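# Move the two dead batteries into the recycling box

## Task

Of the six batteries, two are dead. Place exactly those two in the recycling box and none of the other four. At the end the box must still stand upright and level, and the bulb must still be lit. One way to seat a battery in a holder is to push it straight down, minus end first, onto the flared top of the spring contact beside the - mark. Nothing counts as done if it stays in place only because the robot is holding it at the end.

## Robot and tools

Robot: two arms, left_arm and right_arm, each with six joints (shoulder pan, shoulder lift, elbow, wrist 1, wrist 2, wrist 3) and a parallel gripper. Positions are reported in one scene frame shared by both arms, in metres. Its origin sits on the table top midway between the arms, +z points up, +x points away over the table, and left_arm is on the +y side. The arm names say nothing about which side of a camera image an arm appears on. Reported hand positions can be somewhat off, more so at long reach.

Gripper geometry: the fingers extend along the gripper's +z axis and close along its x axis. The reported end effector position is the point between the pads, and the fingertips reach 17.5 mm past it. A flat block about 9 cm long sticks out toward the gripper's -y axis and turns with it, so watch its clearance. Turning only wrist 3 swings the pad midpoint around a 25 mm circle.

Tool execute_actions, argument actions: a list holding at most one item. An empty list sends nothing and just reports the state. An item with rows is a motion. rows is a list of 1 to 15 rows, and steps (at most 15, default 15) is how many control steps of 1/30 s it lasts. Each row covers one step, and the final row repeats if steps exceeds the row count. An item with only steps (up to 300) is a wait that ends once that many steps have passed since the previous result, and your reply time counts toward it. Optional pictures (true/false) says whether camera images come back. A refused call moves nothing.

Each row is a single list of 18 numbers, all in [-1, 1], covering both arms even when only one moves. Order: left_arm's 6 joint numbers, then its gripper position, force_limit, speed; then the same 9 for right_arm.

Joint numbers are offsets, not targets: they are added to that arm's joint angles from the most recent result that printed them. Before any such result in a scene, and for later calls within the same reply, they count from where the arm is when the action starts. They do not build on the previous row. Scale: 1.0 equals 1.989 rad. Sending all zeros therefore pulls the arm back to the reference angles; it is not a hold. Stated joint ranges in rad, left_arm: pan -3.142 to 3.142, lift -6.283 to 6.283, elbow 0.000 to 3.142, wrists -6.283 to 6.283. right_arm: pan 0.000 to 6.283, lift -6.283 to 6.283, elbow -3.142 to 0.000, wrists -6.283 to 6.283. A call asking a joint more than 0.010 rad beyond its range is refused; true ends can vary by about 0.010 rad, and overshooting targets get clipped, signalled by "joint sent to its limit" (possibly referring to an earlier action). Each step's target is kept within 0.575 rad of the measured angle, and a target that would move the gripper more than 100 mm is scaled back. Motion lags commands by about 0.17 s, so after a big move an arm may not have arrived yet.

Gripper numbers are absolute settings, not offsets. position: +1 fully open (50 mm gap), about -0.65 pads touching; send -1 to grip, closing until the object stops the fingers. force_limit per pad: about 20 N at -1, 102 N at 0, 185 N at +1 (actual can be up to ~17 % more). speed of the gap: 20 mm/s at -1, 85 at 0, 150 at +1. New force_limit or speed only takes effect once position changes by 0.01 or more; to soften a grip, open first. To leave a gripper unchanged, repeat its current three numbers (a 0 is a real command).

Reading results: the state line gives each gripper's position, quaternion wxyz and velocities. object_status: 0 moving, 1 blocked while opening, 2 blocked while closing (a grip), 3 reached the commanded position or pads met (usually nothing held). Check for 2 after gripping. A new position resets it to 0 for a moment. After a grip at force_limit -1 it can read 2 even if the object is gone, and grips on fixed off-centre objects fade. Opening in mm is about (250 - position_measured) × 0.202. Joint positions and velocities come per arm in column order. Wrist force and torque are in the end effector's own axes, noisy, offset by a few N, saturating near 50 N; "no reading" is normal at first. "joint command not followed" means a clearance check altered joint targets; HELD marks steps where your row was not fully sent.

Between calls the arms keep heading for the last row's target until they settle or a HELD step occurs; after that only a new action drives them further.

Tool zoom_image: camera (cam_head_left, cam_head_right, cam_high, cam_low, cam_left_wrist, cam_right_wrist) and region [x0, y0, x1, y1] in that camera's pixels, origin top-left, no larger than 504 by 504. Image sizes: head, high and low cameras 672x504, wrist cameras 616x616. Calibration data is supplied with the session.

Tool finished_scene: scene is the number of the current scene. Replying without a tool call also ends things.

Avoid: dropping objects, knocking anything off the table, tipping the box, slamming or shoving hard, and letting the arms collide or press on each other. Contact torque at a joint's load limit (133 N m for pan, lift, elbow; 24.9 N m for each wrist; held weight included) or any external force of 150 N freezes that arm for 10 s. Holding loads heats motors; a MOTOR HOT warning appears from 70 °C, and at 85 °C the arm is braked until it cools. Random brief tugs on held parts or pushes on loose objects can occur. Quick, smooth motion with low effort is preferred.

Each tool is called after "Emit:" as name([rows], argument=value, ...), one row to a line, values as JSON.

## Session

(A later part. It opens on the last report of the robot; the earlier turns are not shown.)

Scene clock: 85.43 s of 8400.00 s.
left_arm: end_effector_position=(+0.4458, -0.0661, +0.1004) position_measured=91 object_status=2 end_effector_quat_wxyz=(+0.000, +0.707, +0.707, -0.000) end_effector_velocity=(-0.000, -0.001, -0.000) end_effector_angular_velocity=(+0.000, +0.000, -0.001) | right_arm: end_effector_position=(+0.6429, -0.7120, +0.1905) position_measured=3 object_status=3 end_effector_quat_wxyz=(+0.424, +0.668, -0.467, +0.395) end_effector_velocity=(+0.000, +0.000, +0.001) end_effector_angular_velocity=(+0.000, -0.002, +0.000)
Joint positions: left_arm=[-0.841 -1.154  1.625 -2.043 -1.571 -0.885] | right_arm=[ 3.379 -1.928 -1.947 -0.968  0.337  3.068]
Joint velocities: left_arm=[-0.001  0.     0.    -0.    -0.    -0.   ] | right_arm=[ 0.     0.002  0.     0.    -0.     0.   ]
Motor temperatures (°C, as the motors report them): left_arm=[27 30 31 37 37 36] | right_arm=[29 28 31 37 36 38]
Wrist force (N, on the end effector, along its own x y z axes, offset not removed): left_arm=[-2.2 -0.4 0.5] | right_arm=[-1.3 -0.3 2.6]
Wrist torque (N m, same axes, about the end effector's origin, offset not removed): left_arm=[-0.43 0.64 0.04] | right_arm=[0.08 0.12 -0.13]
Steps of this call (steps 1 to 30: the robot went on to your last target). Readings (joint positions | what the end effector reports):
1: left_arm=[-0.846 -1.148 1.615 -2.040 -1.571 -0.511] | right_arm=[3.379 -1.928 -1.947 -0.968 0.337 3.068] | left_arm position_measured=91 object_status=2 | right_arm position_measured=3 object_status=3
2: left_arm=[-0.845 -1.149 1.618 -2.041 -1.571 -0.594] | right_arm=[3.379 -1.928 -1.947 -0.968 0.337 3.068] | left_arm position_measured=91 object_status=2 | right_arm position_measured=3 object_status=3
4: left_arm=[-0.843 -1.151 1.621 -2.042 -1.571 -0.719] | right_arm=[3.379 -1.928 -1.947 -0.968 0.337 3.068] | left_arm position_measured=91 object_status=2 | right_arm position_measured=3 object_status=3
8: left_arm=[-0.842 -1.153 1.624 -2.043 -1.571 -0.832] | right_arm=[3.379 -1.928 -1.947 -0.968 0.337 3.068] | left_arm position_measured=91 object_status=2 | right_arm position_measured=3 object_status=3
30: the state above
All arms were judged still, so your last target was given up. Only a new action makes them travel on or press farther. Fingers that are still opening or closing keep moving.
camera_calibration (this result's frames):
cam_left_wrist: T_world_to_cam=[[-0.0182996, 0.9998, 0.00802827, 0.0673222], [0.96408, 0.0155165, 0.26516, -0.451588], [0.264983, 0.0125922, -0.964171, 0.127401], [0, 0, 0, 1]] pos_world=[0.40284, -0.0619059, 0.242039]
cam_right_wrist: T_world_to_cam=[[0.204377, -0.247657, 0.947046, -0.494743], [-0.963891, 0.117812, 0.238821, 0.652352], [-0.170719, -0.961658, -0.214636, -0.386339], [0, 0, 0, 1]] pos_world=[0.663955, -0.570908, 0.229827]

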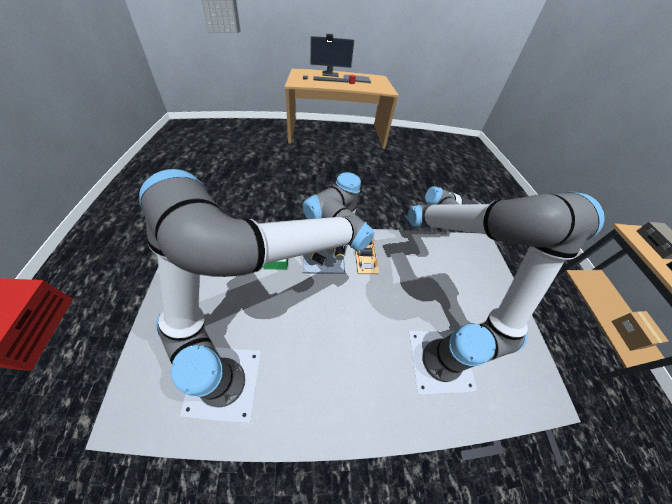

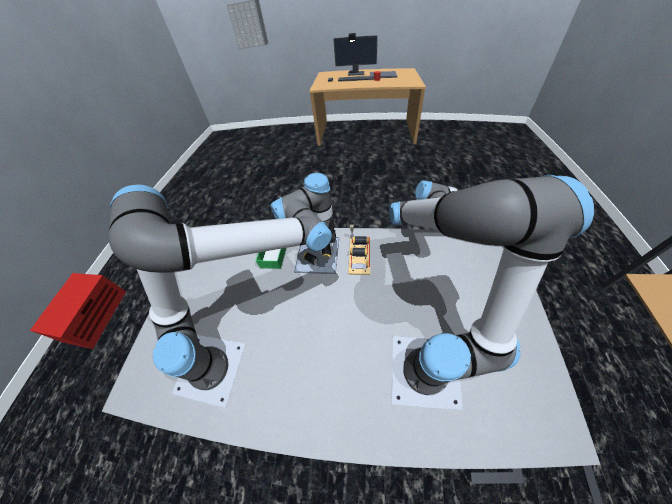

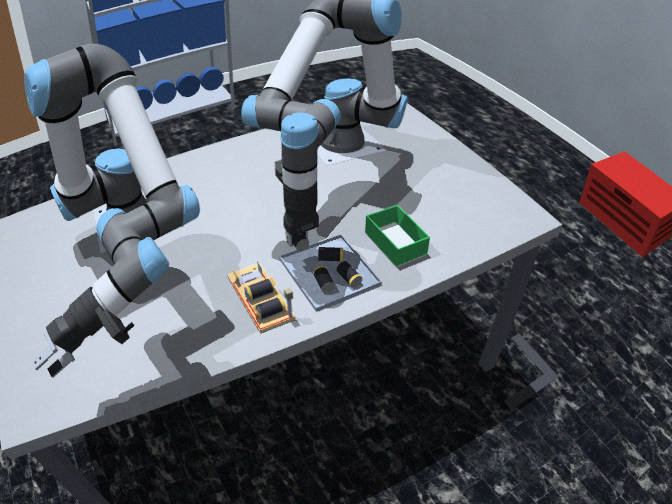

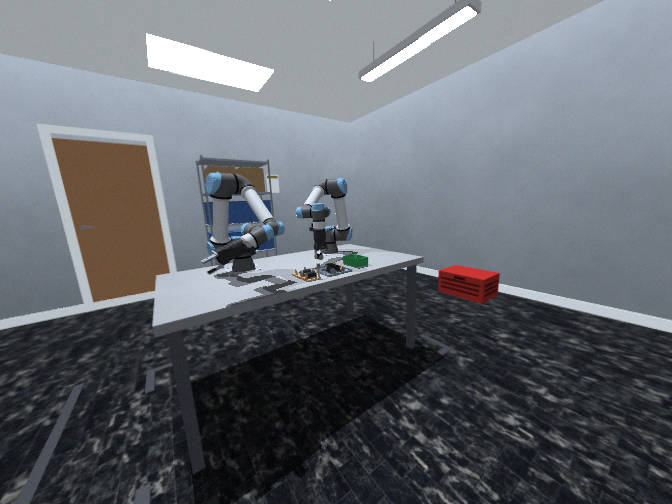

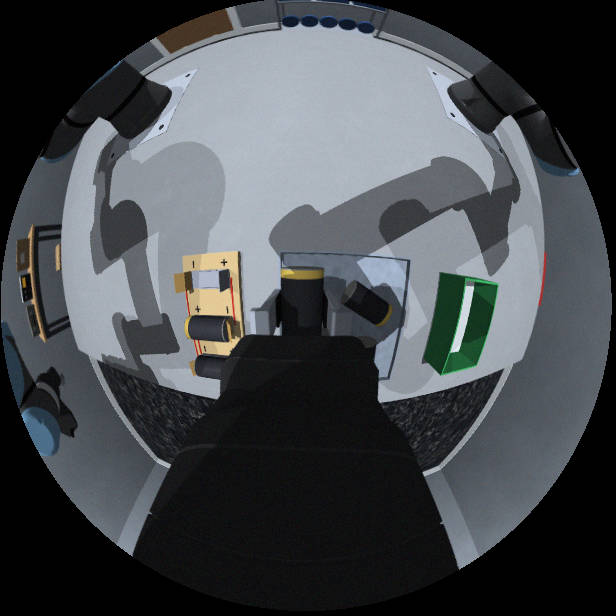

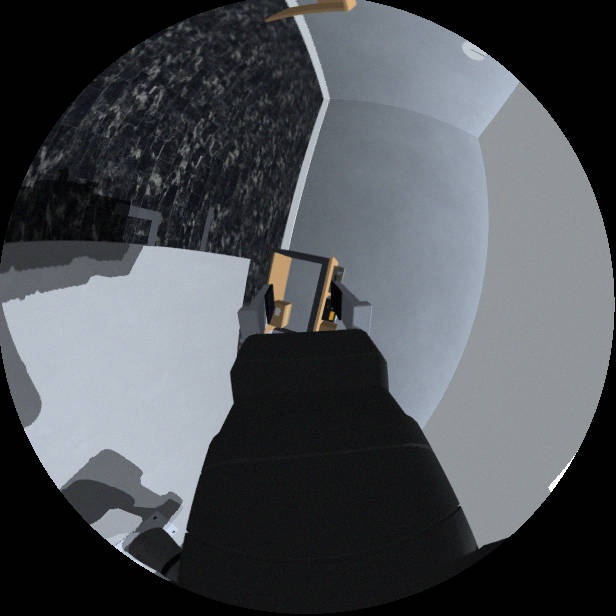

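Emit:
execute_actions([
  {"rows": [[0.0036,0.006,0.012,-0.018,0,0.0037,-1,-0.3,-0.3,0,0,0,0,0,0,1,0,0],[0.0036,0.012,0.019,-0.031,0,0.0037,-1,-0.3,-0.3,0,0,0,0,0,0,1,0,0],[0.0036,0.018,0.025,-0.043,0,0.0037,-1,-0.3,-0.3,0,0,0,0,0,0,1,0,0],[0.0036,0.024,0.031,-0.055,0,0.0037,-1,-0.3,-0.3,0,0,0,0,0,0,1,0,0],[0.0036,0.03,0.037,-0.067,0,0.0037,-1,-0.3,-0.3,0,0,0,0,0,0,1,0,0],[0.0036,0.035,0.041,-0.076,0,0.0037,-1,-0.3,-0.3,0,0,0,0,0,0,1,0,0],[0.0036,0.0395,0.0445,-0.0836,0,0.0037,-1,-0.3,-0.3,0,0,0,0,0,0,1,0,0]], "steps": 15},
], pictures=false)

Emit:
execute_actions([
  {"steps": 12},
])

Scene clock: 93.43 s of 8400.00 s.
left_arm: end_effector_position=(+0.4458, -0.0593, +0.0339) position_measured=91 object_status=2 end_effector_quat_wxyz=(-0.000, +0.707, +0.707, -0.000) end_effector_velocity=(-0.001, +0.003, -0.033) end_effector_angular_velocity=(-0.001, -0.001, +0.001) | right_arm: end_effector_position=(+0.6429, -0.7120, +0.1905) position_measured=3 object_status=3 end_effector_quat_wxyz=(+0.424, +0.668, -0.467, +0.395) end_effector_velocity=(-0.000, -0.000, -0.000) end_effector_angular_velocity=(-0.000, +0.003, -0.000)
Joint positions: left_arm=[-0.834 -1.08   1.709 -2.2   -1.571 -0.878] | right_arm=[ 3.379 -1.928 -1.947 -0.968  0.337  3.068]
Joint velocities: left_arm=[ 0.001  0.04   0.039 -0.08  -0.     0.001] | right_arm=[-0.001 -0.     0.    -0.002 -0.    -0.   ]
Motor temperatures (°C, as the motors report them): left_arm=[27 30 31 37 37 36] | right_arm=[29 28 31 37 36 38]
Wrist force (N, on the end effector, along its own x y z axes, offset not removed): left_arm=[-2.2 0.1 1.4] | right_arm=[0.3 0.3 1.8]
Wrist torque (N m, same axes, about the end effector's origin, offset not removed): left_arm=[-0.27 0.45 0.34] | right_arm=[0.15 -0.27 -0.19]
Steps of this call (steps 1 to 90: nothing new was sent; then 4.50 s passed at rest; steps 91 to 105: all 15 steps of this action). Readings (joint positions | what the end effector reports):
91: left_arm=[-0.841 -1.154 1.625 -2.043 -1.571 -0.885] | right_arm=[3.379 -1.928 -1.947 -0.968 0.337 3.068] | left_arm position_measured=91 object_status=2 | right_arm position_measured=3 object_status=3
92: left_arm=[-0.840 -1.152 1.628 -2.047 -1.571 -0.884] | right_arm=[3.379 -1.928 -1.947 -0.968 0.337 3.068] | left_arm position_measured=91 object_status=2 | right_arm position_measured=3 object_status=3
94: left_arm=[-0.837 -1.143 1.642 -2.069 -1.571 -0.882] | right_arm=[3.379 -1.928 -1.947 -0.968 0.337 3.068] | left_arm position_measured=91 object_status=2 | right_arm position_measured=3 object_status=3
98: left_arm=[-0.835 -1.109 1.681 -2.141 -1.571 -0.879] | right_arm=[3.379 -1.928 -1.947 -0.968 0.337 3.068] | left_arm position_measured=91 object_status=2 | right_arm position_measured=3 object_status=3
105: the state above

Scene clock: 93.83 s of 8400.00 s.
left_arm: end_effector_position=(+0.4456, -0.0589, +0.0302) position_measured=91 object_status=2 end_effector_quat_wxyz=(-0.000, +0.707, +0.707, -0.000) end_effector_velocity=(+0.000, +0.000, -0.001) end_effector_angular_velocity=(+0.001, +0.000, +0.001) | right_arm: end_effector_position=(+0.6429, -0.7120, +0.1905) position_measured=3 object_status=3 end_effector_quat_wxyz=(+0.424, +0.668, -0.467, +0.395) end_effector_velocity=(-0.000, -0.000, -0.001) end_effector_angular_velocity=(-0.001, +0.003, -0.001)
Joint positions: left_arm=[-0.834 -1.075  1.714 -2.209 -1.571 -0.878] | right_arm=[ 3.379 -1.928 -1.947 -0.968  0.337  3.068]
Joint velocities: left_arm=[ 0.     0.002  0.001 -0.002  0.    -0.001] | right_arm=[-0.    -0.002 -0.    -0.002  0.     0.   ]
Motor temperatures (°C, as the motors report them): left_arm=[27 30 31 37 37 36] | right_arm=[29 28 31 37 36 38]
Wrist force (N, on the end effector, along its own x y z axes, offset not removed): left_arm=[-2.1 -5.4 1.6] | right_arm=[0.1 -0.6 3.3]
Wrist torque (N m, same axes, about the end effector's origin, offset not removed): left_arm=[-1.19 0.63 0.15] | right_arm=[0.00 -0.13 -0.16]
Steps of this call (steps 1 to 12: the robot went on to your last target). Readings (joint positions | what the end effector reports):
1: left_arm=[-0.834 -1.079 1.710 -2.202 -1.571 -0.878] | right_arm=[3.379 -1.928 -1.947 -0.968 0.337 3.068] | left_arm position_measured=91 object_status=2 | right_arm position_measured=3 object_status=3
2: left_arm=[-0.834 -1.078 1.711 -2.204 -1.571 -0.878] | right_arm=[3.379 -1.928 -1.947 -0.968 0.337 3.068] | left_arm position_measured=91 object_status=2 | right_arm position_measured=3 object_status=3
4: left_arm=[-0.834 -1.077 1.712 -2.206 -1.571 -0.878] | right_arm=[3.379 -1.928 -1.947 -0.968 0.337 3.068] | left_arm position_measured=91 object_status=2 | right_arm position_measured=3 object_status=3
8: left_arm=[-0.834 -1.076 1.713 -2.208 -1.571 -0.878] | right_arm=[3.379 -1.928 -1.947 -0.968 0.337 3.068] | left_arm position_measured=91 object_status=2 | right_arm position_measured=3 object_status=3
12: the state above
camera_calibration (this result's frames):
cam_left_wrist: T_world_to_cam=[[-0.0180963, 0.999799, 0.00862596, 0.0605827], [0.964222, 0.015169, 0.264663, -0.432949], [0.264479, 0.0131068, -0.964302, 0.0598785], [0, 0, 0, 1]] pos_world=[0.402719, -0.054788, 0.171804]
cam_right_wrist: T_world_to_cam=[[0.204377, -0.247657, 0.947046, -0.494743], [-0.963891, 0.117812, 0.23882, 0.652352], [-0.170719, -0.961658, -0.214636, -0.386339], [0, 0, 0, 1]] pos_world=[0.663955, -0.570908, 0.229827]

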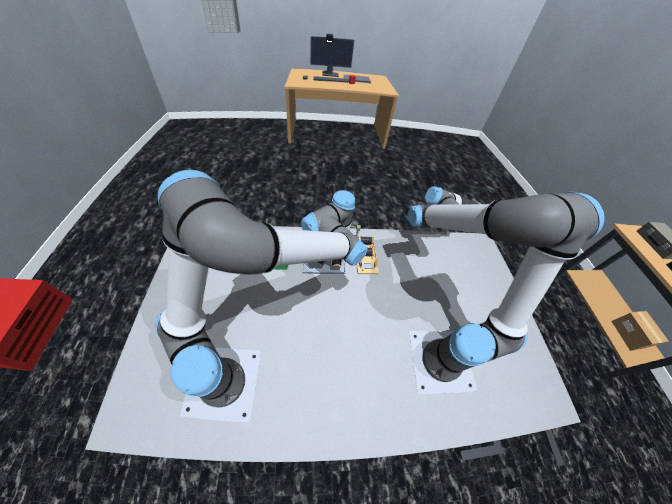

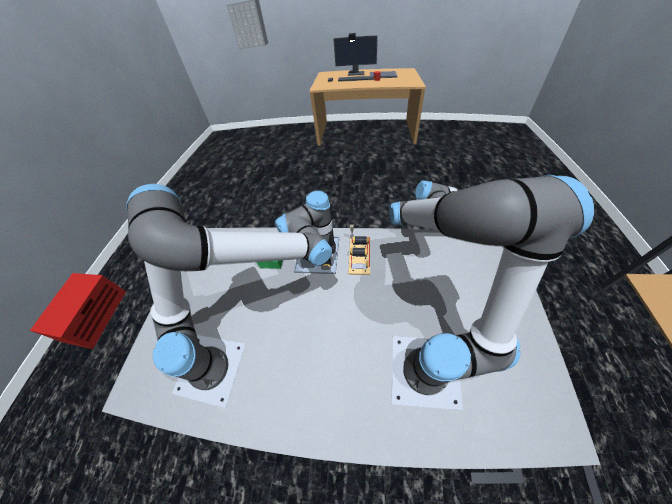

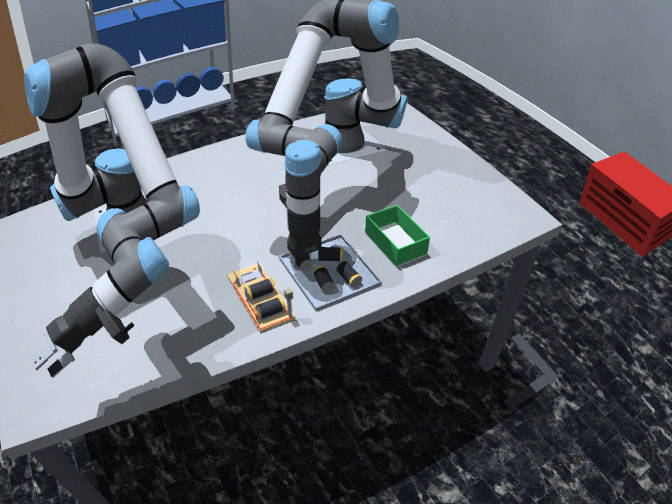

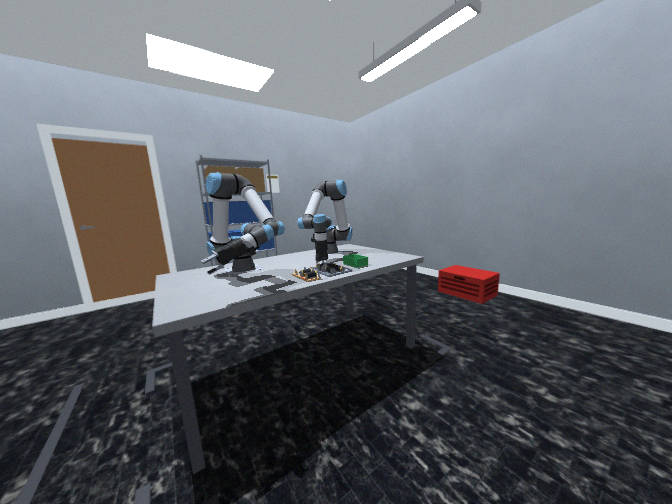

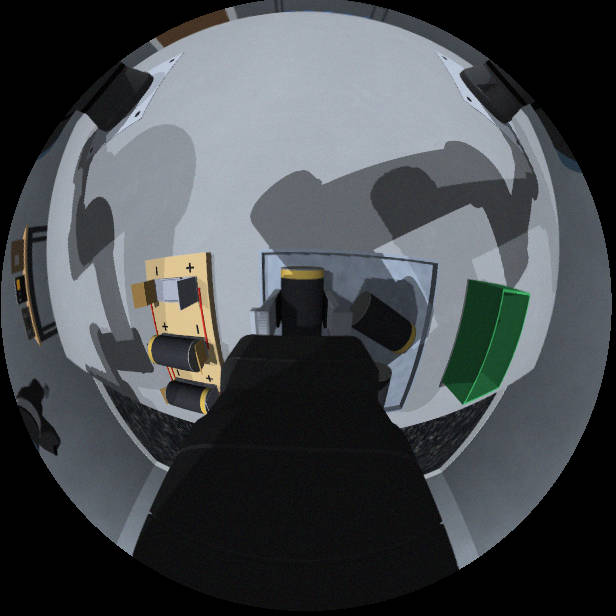

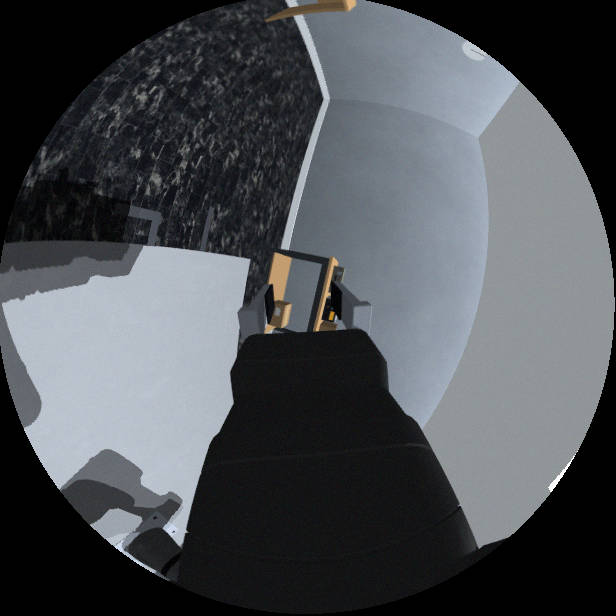

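Emit:
execute_actions([
  {"rows": [[0,0.00214,0.00128,-0.0034,0,0,-1,-0.3,-0.3,0,0,0,0,0,0,1,0,0]], "steps": 15},
], pictures=false)

Emit:
execute_actions([
  {"rows": [[0,0.00143,0.00085,-0.0023,0,0,-1,-0.3,-0.3,0,0,0,0,0,0,1,0,0]], "steps": 15},
], pictures=false)

Scene clock: 96.83 s of 8400.00 s.
left_arm: end_effector_position=(+0.4456, -0.0589, +0.0272) position_measured=91 object_status=2 end_effector_quat_wxyz=(-0.000, +0.707, +0.707, -0.000) end_effector_velocity=(+0.001, +0.000, -0.000) end_effector_angular_velocity=(-0.001, -0.001, -0.001) | right_arm: end_effector_position=(+0.6429, -0.7120, +0.1905) position_measured=3 object_status=3 end_effector_quat_wxyz=(+0.424, +0.668, -0.467, +0.395) end_effector_velocity=(+0.000, +0.000, +0.000) end_effector_angular_velocity=(-0.000, +0.000, +0.000)
Joint positions: left_arm=[-0.834 -1.071  1.716 -2.215 -1.571 -0.878] | right_arm=[ 3.379 -1.928 -1.947 -0.968  0.337  3.068]
Joint velocities: left_arm=[ 0.001  0.     0.    -0.001  0.     0.002] | right_arm=[ 0.  0.  0. -0. -0. -0.]
Motor temperatures (°C, as the motors report them): left_arm=[27 30 31 37 37 36] | right_arm=[29 28 31 37 36 38]
Wrist force (N, on the end effector, along its own x y z axes, offset not removed): left_arm=[-1.6 3.4 2.2] | right_arm=[-0.4 0.4 2.1]
Wrist torque (N m, same axes, about the end effector's origin, offset not removed): left_arm=[0.32 0.38 0.20] | right_arm=[0.14 -0.10 -0.14]
Steps of this call (steps 1 to 15: the robot went on to your last target; steps 16 to 75: nothing new was sent; steps 76 to 90: all 15 steps of this action). Readings (joint positions | what the end effector reports):
76: left_arm=[-0.834 -1.075 1.714 -2.209 -1.571 -0.878] | right_arm=[3.379 -1.928 -1.947 -0.968 0.337 3.068] | left_arm position_measured=91 object_status=2 | right_arm position_measured=3 object_status=3
77: left_arm=[-0.834 -1.075 1.714 -2.210 -1.571 -0.878] | right_arm=[3.379 -1.928 -1.947 -0.968 0.337 3.068] | left_arm position_measured=91 object_status=2 | right_arm position_measured=3 object_status=3
79: left_arm=[-0.834 -1.073 1.715 -2.212 -1.571 -0.878] | right_arm=[3.379 -1.928 -1.947 -0.968 0.337 3.068] | left_arm position_measured=91 object_status=2 | right_arm position_measured=3 object_status=3
83: left_arm=[-0.834 -1.072 1.716 -2.215 -1.571 -0.878] | right_arm=[3.379 -1.928 -1.947 -0.968 0.337 3.068] | left_arm position_measured=91 object_status=2 | right_arm position_measured=3 object_status=3
90: the state above

Scene clock: 97.33 s of 8400.00 s.
left_arm: end_effector_position=(+0.4456, -0.0589, +0.0254) position_measured=91 object_status=2 end_effector_quat_wxyz=(+0.000, +0.707, +0.707, -0.000) end_effector_velocity=(-0.000, +0.000, -0.001) end_effector_angular_velocity=(+0.001, +0.001, -0.001) | right_arm: end_effector_position=(+0.6429, -0.7120, +0.1905) position_measured=3 object_status=3 end_effector_quat_wxyz=(+0.424, +0.668, -0.467, +0.395) end_effector_velocity=(+0.000, +0.001, -0.000) end_effector_angular_velocity=(-0.000, +0.001, +0.002)
Joint positions: left_arm=[-0.834 -1.069  1.718 -2.22  -1.571 -0.878] | right_arm=[ 3.379 -1.928 -1.947 -0.968  0.337  3.068]
Joint velocities: left_arm=[ 0.     0.002  0.    -0.001 -0.     0.001] | right_arm=[ 0.002 -0.     0.    -0.001 -0.     0.   ]
Motor temperatures (°C, as the motors report them): left_arm=[27 30 31 37 37 36] | right_arm=[29 28 31 37 36 38]
Wrist force (N, on the end effector, along its own x y z axes, offset not removed): left_arm=[0.8 -1.7 -15.4] | right_arm=[-0.7 -0.3 1.8]
Wrist torque (N m, same axes, about the end effector's origin, offset not removed): left_arm=[-0.24 0.68 0.29] | right_arm=[0.00 -0.08 -0.09]
Steps of this call (steps 1 to 15: all 15 steps of this action). Readings (joint positions | what the end effector reports):
1: left_arm=[-0.834 -1.071 1.716 -2.216 -1.571 -0.878] | right_arm=[3.379 -1.928 -1.947 -0.968 0.337 3.068] | left_arm position_measured=91 object_status=2 | right_arm position_measured=3 object_status=3
2: left_arm=[-0.834 -1.071 1.716 -2.216 -1.571 -0.878] | right_arm=[3.379 -1.928 -1.947 -0.968 0.337 3.068] | left_arm position_measured=91 object_status=2 | right_arm position_measured=3 object_status=3
4: left_arm=[-0.834 -1.070 1.717 -2.218 -1.571 -0.878] | right_arm=[3.379 -1.928 -1.947 -0.968 0.337 3.068] | left_arm position_measured=91 object_status=2 | right_arm position_measured=3 object_status=3
8: left_arm=[-0.834 -1.069 1.717 -2.219 -1.571 -0.878] | right_arm=[3.379 -1.928 -1.947 -0.968 0.337 3.068] | left_arm position_measured=91 object_status=2 | right_arm position_measured=3 object_status=3
15: the state above

Emit:
execute_actions([
  {"rows": [[0,-0.0003,-0.0002,0.0005,0,0,0.77,-0.3,0,0,0,0,0,0,0,1,0,0],[0,-0.0003,-0.0002,0.0005,0,0,0.77,-0.3,0,0,0,0,0,0,0,1,0,0],[0,-0.0003,-0.0002,0.0005,0,0,0.77,-0.3,0,0,0,0,0,0,0,1,0,0],[0,-0.0003,-0.0002,0.0005,0,0,0.77,-0.3,0,0,0,0,0,0,0,1,0,0],[0,-0.0003,-0.0002,0.0005,0,0,0.77,-0.3,0,0,0,0,0,0,0,1,0,0],[0,-0.007,-0.0045,0.0115,0,0,0.77,-0.3,0,0,0,0,0,0,0,1,0,0],[0,-0.014,-0.0095,0.0235,0,0,0.77,-0.3,0,0,0,0,0,0,0,1,0,0],[0,-0.021,-0.015,0.036,0,0,0.77,-0.3,0,0,0,0,0,0,0,1,0,0],[0,-0.027,-0.021,0.048,0,0,0.77,-0.3,0,0,0,0,0,0,0,1,0,0],[0,-0.033,-0.027,0.06,0,0,0.77,-0.3,0,0,0,0,0,0,0,1,0,0],[0,-0.039,-0.033,0.072,0,0,0.77,-0.3,0,0,0,0,0,0,0,1,0,0],[0,-0.045,-0.04,0.085,0,0,0.77,-0.3,0,0,0,0,0,0,0,1,0,0]], "steps": 15},
], pictures=false)

Emit:
execute_actions([
  {"steps": 10},
], pictures=false)

Scene clock: 109.67 s of 8400.00 s.
left_arm: end_effector_position=(+0.4470, -0.0605, +0.0789) position_measured=37 object_status=3 end_effector_quat_wxyz=(+0.001, +0.707, +0.707, -0.000) end_effector_velocity=(-0.002, +0.003, +0.162) end_effector_angular_velocity=(+0.009, +0.007, +0.003) | right_arm: end_effector_position=(+0.6429, -0.7120, +0.1905) position_measured=3 object_status=3 end_effector_quat_wxyz=(+0.424, +0.668, -0.467, +0.395) end_effector_velocity=(-0.000, -0.000, +0.000) end_effector_angular_velocity=(+0.000, -0.000, -0.000)
Joint positions: left_arm=[-0.834 -1.135  1.66  -2.097 -1.571 -0.878] | right_arm=[ 3.379 -1.928 -1.947 -0.968  0.337  3.068]
Joint velocities: left_arm=[ 0.001 -0.193 -0.185  0.389 -0.    -0.002] | right_arm=[-0.  0. -0. -0.  0.  0.]
Motor temperatures (°C, as the motors report them): left_arm=[27 30 31 37 37 36] | right_arm=[29 28 31 37 36 38]
Wrist force (N, on the end effector, along its own x y z axes, offset not removed): left_arm=[0.4 -1.8 1.6] | right_arm=[-0.7 -0.9 0.8]
Wrist torque (N m, same axes, about the end effector's origin, offset not removed): left_arm=[-0.48 -0.02 -0.08] | right_arm=[-0.11 -0.05 -0.03]
Steps of this call (steps 1 to 15: the robot went on to your last target; steps 16 to 90: nothing new was sent; then 8.83 s passed at rest; steps 91 to 105: all 15 steps of this action). Readings (joint positions | what the end effector reports):
91: left_arm=[-0.834 -1.068 1.718 -2.220 -1.571 -0.878] | right_arm=[3.379 -1.928 -1.947 -0.968 0.337 3.068] | left_arm position_measured=85 object_status=0 | right_arm position_measured=3 object_status=3
92: left_arm=[-0.834 -1.068 1.718 -2.220 -1.571 -0.878] | right_arm=[3.379 -1.928 -1.947 -0.968 0.337 3.068] | left_arm position_measured=71 object_status=0 | right_arm position_measured=3 object_status=3
94: left_arm=[-0.834 -1.068 1.718 -2.220 -1.571 -0.878] | right_arm=[3.379 -1.928 -1.947 -0.968 0.337 3.068] | left_arm position_measured=44 object_status=0 | right_arm position_measured=3 object_status=3
98: left_arm=[-0.834 -1.075 1.713 -2.210 -1.571 -0.878] | right_arm=[3.379 -1.928 -1.947 -0.968 0.337 3.068] | left_arm position_measured=37 object_status=0 | right_arm position_measured=3 object_status=3
105: the state above

Scene clock: 110.00 s of 8400.00 s.
left_arm: end_effector_position=(+0.4465, -0.0600, +0.0970) position_measured=37 object_status=3 end_effector_quat_wxyz=(+0.000, +0.707, +0.707, -0.000) end_effector_velocity=(-0.001, +0.000, +0.009) end_effector_angular_velocity=(+0.001, +0.001, -0.001) | right_arm: end_effector_position=(+0.6429, -0.7120, +0.1905) position_measured=3 object_status=3 end_effector_quat_wxyz=(+0.424, +0.668, -0.467, +0.395) end_effector_velocity=(+0.000, +0.000, +0.000) end_effector_angular_velocity=(-0.000, +0.000, +0.000)
Joint positions: left_arm=[-0.834 -1.157  1.639 -2.054 -1.571 -0.878] | right_arm=[ 3.379 -1.928 -1.947 -0.968  0.337  3.068]
Joint velocities: left_arm=[-0.001 -0.01  -0.011  0.023 -0.     0.001] | right_arm=[ 0.001  0.    -0.    -0.001 -0.     0.001]
Motor temperatures (°C, as the motors report them): left_arm=[27 30 31 37 37 36] | right_arm=[29 28 31 37 36 38]
Wrist force (N, on the end effector, along its own x y z axes, offset not removed): left_arm=[-1.5 -1.9 0.6] | right_arm=[0.8 0.2 2.4]
Wrist torque (N m, same axes, about the end effector's origin, offset not removed): left_arm=[-0.56 0.28 0.13] | right_arm=[0.16 -0.29 -0.19]
Steps of this call (steps 1 to 10: the robot went on to your last target). Readings (joint positions | what the end effector reports):
1: left_arm=[-0.834 -1.141 1.655 -2.086 -1.571 -0.878] | right_arm=[3.379 -1.928 -1.947 -0.968 0.337 3.068] | left_arm position_measured=37 object_status=3 | right_arm position_measured=3 object_status=3
2: left_arm=[-0.834 -1.145 1.651 -2.077 -1.571 -0.878] | right_arm=[3.379 -1.928 -1.947 -0.968 0.337 3.068] | left_arm position_measured=37 object_status=3 | right_arm position_measured=3 object_status=3
4: left_arm=[-0.834 -1.151 1.645 -2.066 -1.571 -0.878] | right_arm=[3.379 -1.928 -1.947 -0.968 0.337 3.068] | left_arm position_measured=37 object_status=3 | right_arm position_measured=3 object_status=3
8: left_arm=[-0.834 -1.156 1.640 -2.056 -1.571 -0.878] | right_arm=[3.379 -1.928 -1.947 -0.968 0.337 3.068] | left_arm position_measured=37 object_status=3 | right_arm position_measured=3 object_status=3
10: the state above

Emit:
execute_actions([
  {"rows": [[0.0557,0.0692,-0.1119,0.0432,0,0.1668,1,-0.3,0,0,0,0,0,0,0,1,0,0]], "steps": 15},
], pictures=false)

Emit:
execute_actions([
  {"steps": 15},
])

Scene clock: 114.10 s of 8400.00 s.
left_arm: end_effector_position=(+0.5318, -0.0432, +0.0995) position_measured=3 object_status=3 end_effector_quat_wxyz=(-0.001, +0.778, +0.628, -0.000) end_effector_velocity=(+0.023, +0.003, +0.003) end_effector_angular_velocity=(-0.006, -0.006, -0.081) | right_arm: end_effector_position=(+0.6429, -0.7120, +0.1905) position_measured=3 object_status=3 end_effector_quat_wxyz=(+0.424, +0.668, -0.467, +0.395) end_effector_velocity=(+0.000, -0.000, +0.000) end_effector_angular_velocity=(+0.000, -0.002, +0.000)
Joint positions: left_arm=[-0.726 -1.023  1.424 -1.97  -1.571 -0.558] | right_arm=[ 3.379 -1.928 -1.947 -0.968  0.337  3.068]
Joint velocities: left_arm=[ 0.025  0.033 -0.059  0.018  0.     0.106] | right_arm=[-0.    -0.     0.     0.002 -0.    -0.   ]
Motor temperatures (°C, as the motors report them): left_arm=[27 30 31 37 37 36] | right_arm=[29 28 31 37 36 38]
Wrist force (N, on the end effector, along its own x y z axes, offset not removed): left_arm=[-1.8 -1.2 -1.5] | right_arm=[-0.5 0.0 2.9]
Wrist torque (N m, same axes, about the end effector's origin, offset not removed): left_arm=[-0.75 0.39 0.10] | right_arm=[0.16 -0.04 -0.16]
Steps of this call (steps 1 to 30: the robot went on to your last target; steps 31 to 90: nothing new was sent; then 0.60 s passed at rest; steps 91 to 105: all 15 steps of this action). Readings (joint positions | what the end effector reports):
91: left_arm=[-0.833 -1.158 1.638 -2.051 -1.571 -0.877] | right_arm=[3.379 -1.928 -1.947 -0.968 0.337 3.068] | left_arm position_measured=32 object_status=0 | right_arm position_measured=3 object_status=3
92: left_arm=[-0.828 -1.152 1.632 -2.045 -1.571 -0.871] | right_arm=[3.379 -1.928 -1.947 -0.968 0.337 3.068] | left_arm position_measured=17 object_status=0 | right_arm position_measured=3 object_status=3
94: left_arm=[-0.791 -1.108 1.576 -2.016 -1.571 -0.811] | right_arm=[3.379 -1.928 -1.947 -0.968 0.337 3.068] | left_arm position_measured=3 object_status=0 | right_arm position_measured=3 object_status=3
98: left_arm=[-0.744 -1.048 1.468 -1.983 -1.571 -0.638] | right_arm=[3.379 -1.928 -1.947 -0.968 0.337 3.068] | left_arm position_measured=3 object_status=0 | right_arm position_measured=3 object_status=3
105: the state above

Scene clock: 114.60 s of 8400.00 s.
left_arm: end_effector_position=(+0.5345, -0.0427, +0.0999) position_measured=3 object_status=3 end_effector_quat_wxyz=(-0.000, +0.781, +0.625, -0.000) end_effector_velocity=(+0.000, -0.001, +0.000) end_effector_angular_velocity=(-0.001, -0.001, -0.000) | right_arm: end_effector_position=(+0.6429, -0.7120, +0.1905) position_measured=3 object_status=3 end_effector_quat_wxyz=(+0.424, +0.668, -0.467, +0.395) end_effector_velocity=(-0.000, +0.000, -0.000) end_effector_angular_velocity=(+0.000, +0.001, +0.000)
Joint positions: left_arm=[-0.723 -1.019  1.417 -1.968 -1.571 -0.546] | right_arm=[ 3.379 -1.928 -1.947 -0.968  0.337  3.068]
Joint velocities: left_arm=[-0.     0.    -0.001  0.    -0.    -0.   ] | right_arm=[ 0.     0.     0.    -0.001  0.     0.   ]
Motor temperatures (°C, as the motors report them): left_arm=[27 30 31 37 37 36] | right_arm=[29 28 31 37 36 38]
Wrist force (N, on the end effector, along its own x y z axes, offset not removed): left_arm=[-1.3 -0.3 2.2] | right_arm=[0.4 0.8 2.2]
Wrist torque (N m, same axes, about the end effector's origin, offset not removed): left_arm=[-0.41 0.38 -0.03] | right_arm=[0.28 -0.17 -0.08]
Steps of this call (steps 1 to 15: the robot went on to your last target). Readings (joint positions | what the end effector reports):
1: left_arm=[-0.725 -1.022 1.422 -1.969 -1.571 -0.555] | right_arm=[3.379 -1.928 -1.947 -0.968 0.337 3.068] | left_arm position_measured=3 object_status=3 | right_arm position_measured=3 object_status=3
2: left_arm=[-0.725 -1.021 1.421 -1.969 -1.571 -0.553] | right_arm=[3.379 -1.928 -1.947 -0.968 0.337 3.068] | left_arm position_measured=3 object_status=3 | right_arm position_measured=3 object_status=3
4: left_arm=[-0.724 -1.020 1.419 -1.968 -1.571 -0.550] | right_arm=[3.379 -1.928 -1.947 -0.968 0.337 3.068] | left_arm position_measured=3 object_status=3 | right_arm position_measured=3 object_status=3
8: left_arm=[-0.723 -1.020 1.418 -1.968 -1.571 -0.547] | right_arm=[3.379 -1.928 -1.947 -0.968 0.337 3.068] | left_arm position_measured=3 object_status=3 | right_arm position_measured=3 object_status=3
15: the state above
camera_calibration (this result's frames):
cam_left_wrist: T_world_to_cam=[[0.201326, 0.979483, 0.00899367, -0.0727716], [0.944267, -0.196512, 0.264087, -0.535638], [0.260436, -0.0446752, -0.964457, 0.103051], [0, 0, 0, 1]] pos_world=[0.493598, -0.0293772, 0.241498]
cam_right_wrist: T_world_to_cam=[[0.204377, -0.247657, 0.947046, -0.494743], [-0.963891, 0.117812, 0.23882, 0.652352], [-0.170719, -0.961658, -0.214636, -0.386339], [0, 0, 0, 1]] pos_world=[0.663955, -0.570908, 0.229827]

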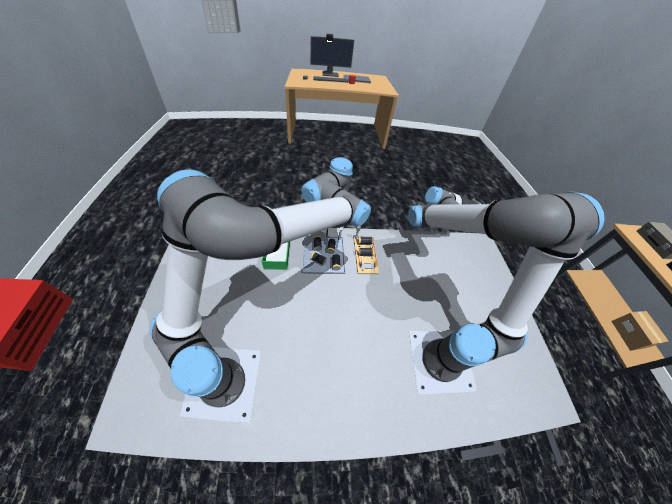

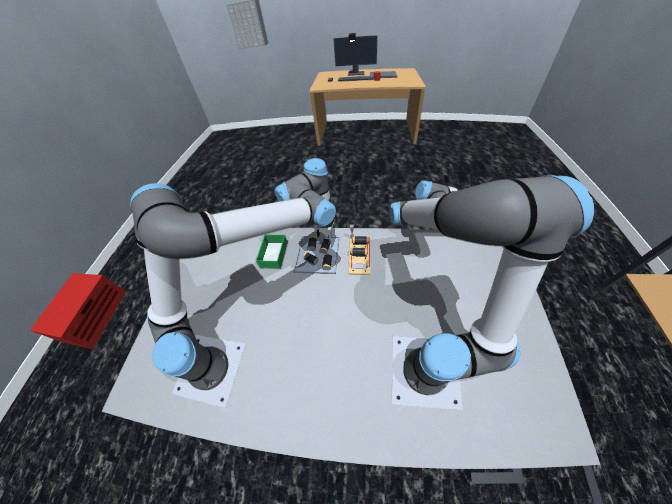

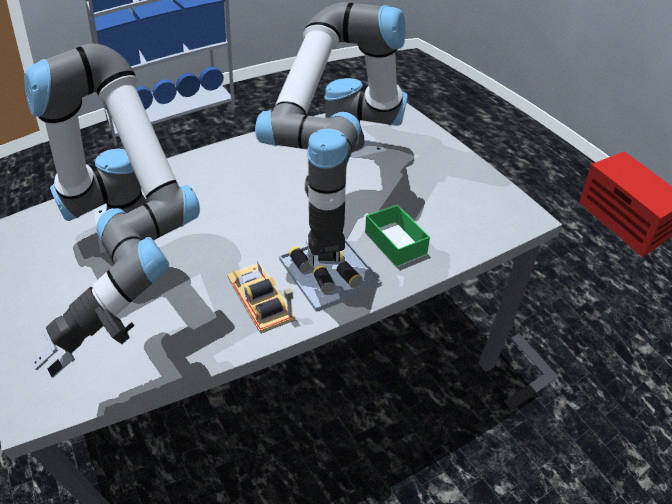

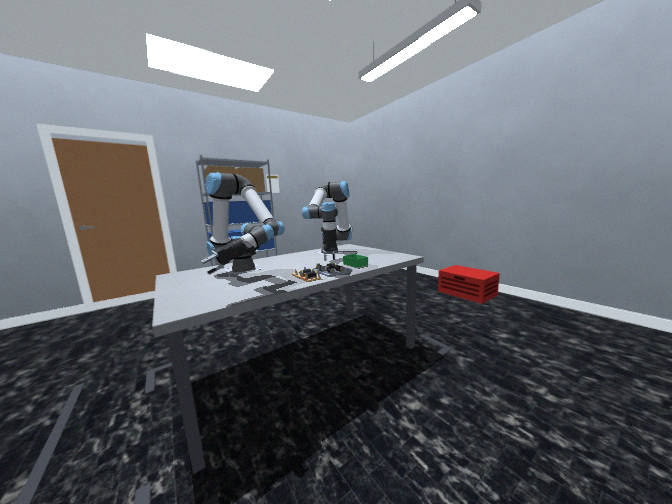

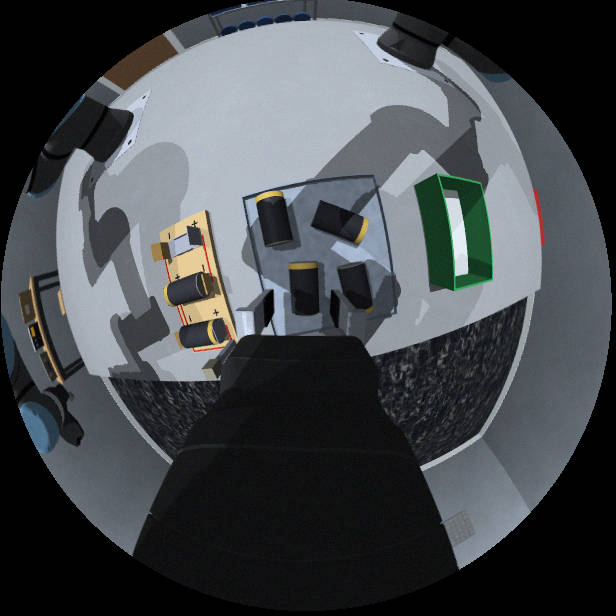

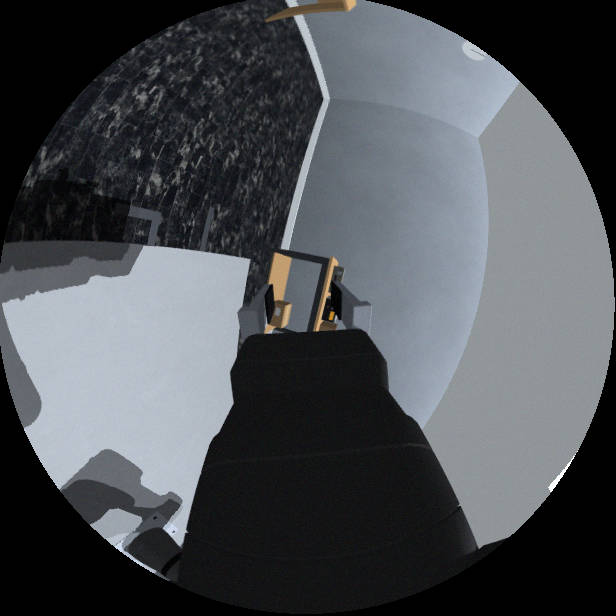

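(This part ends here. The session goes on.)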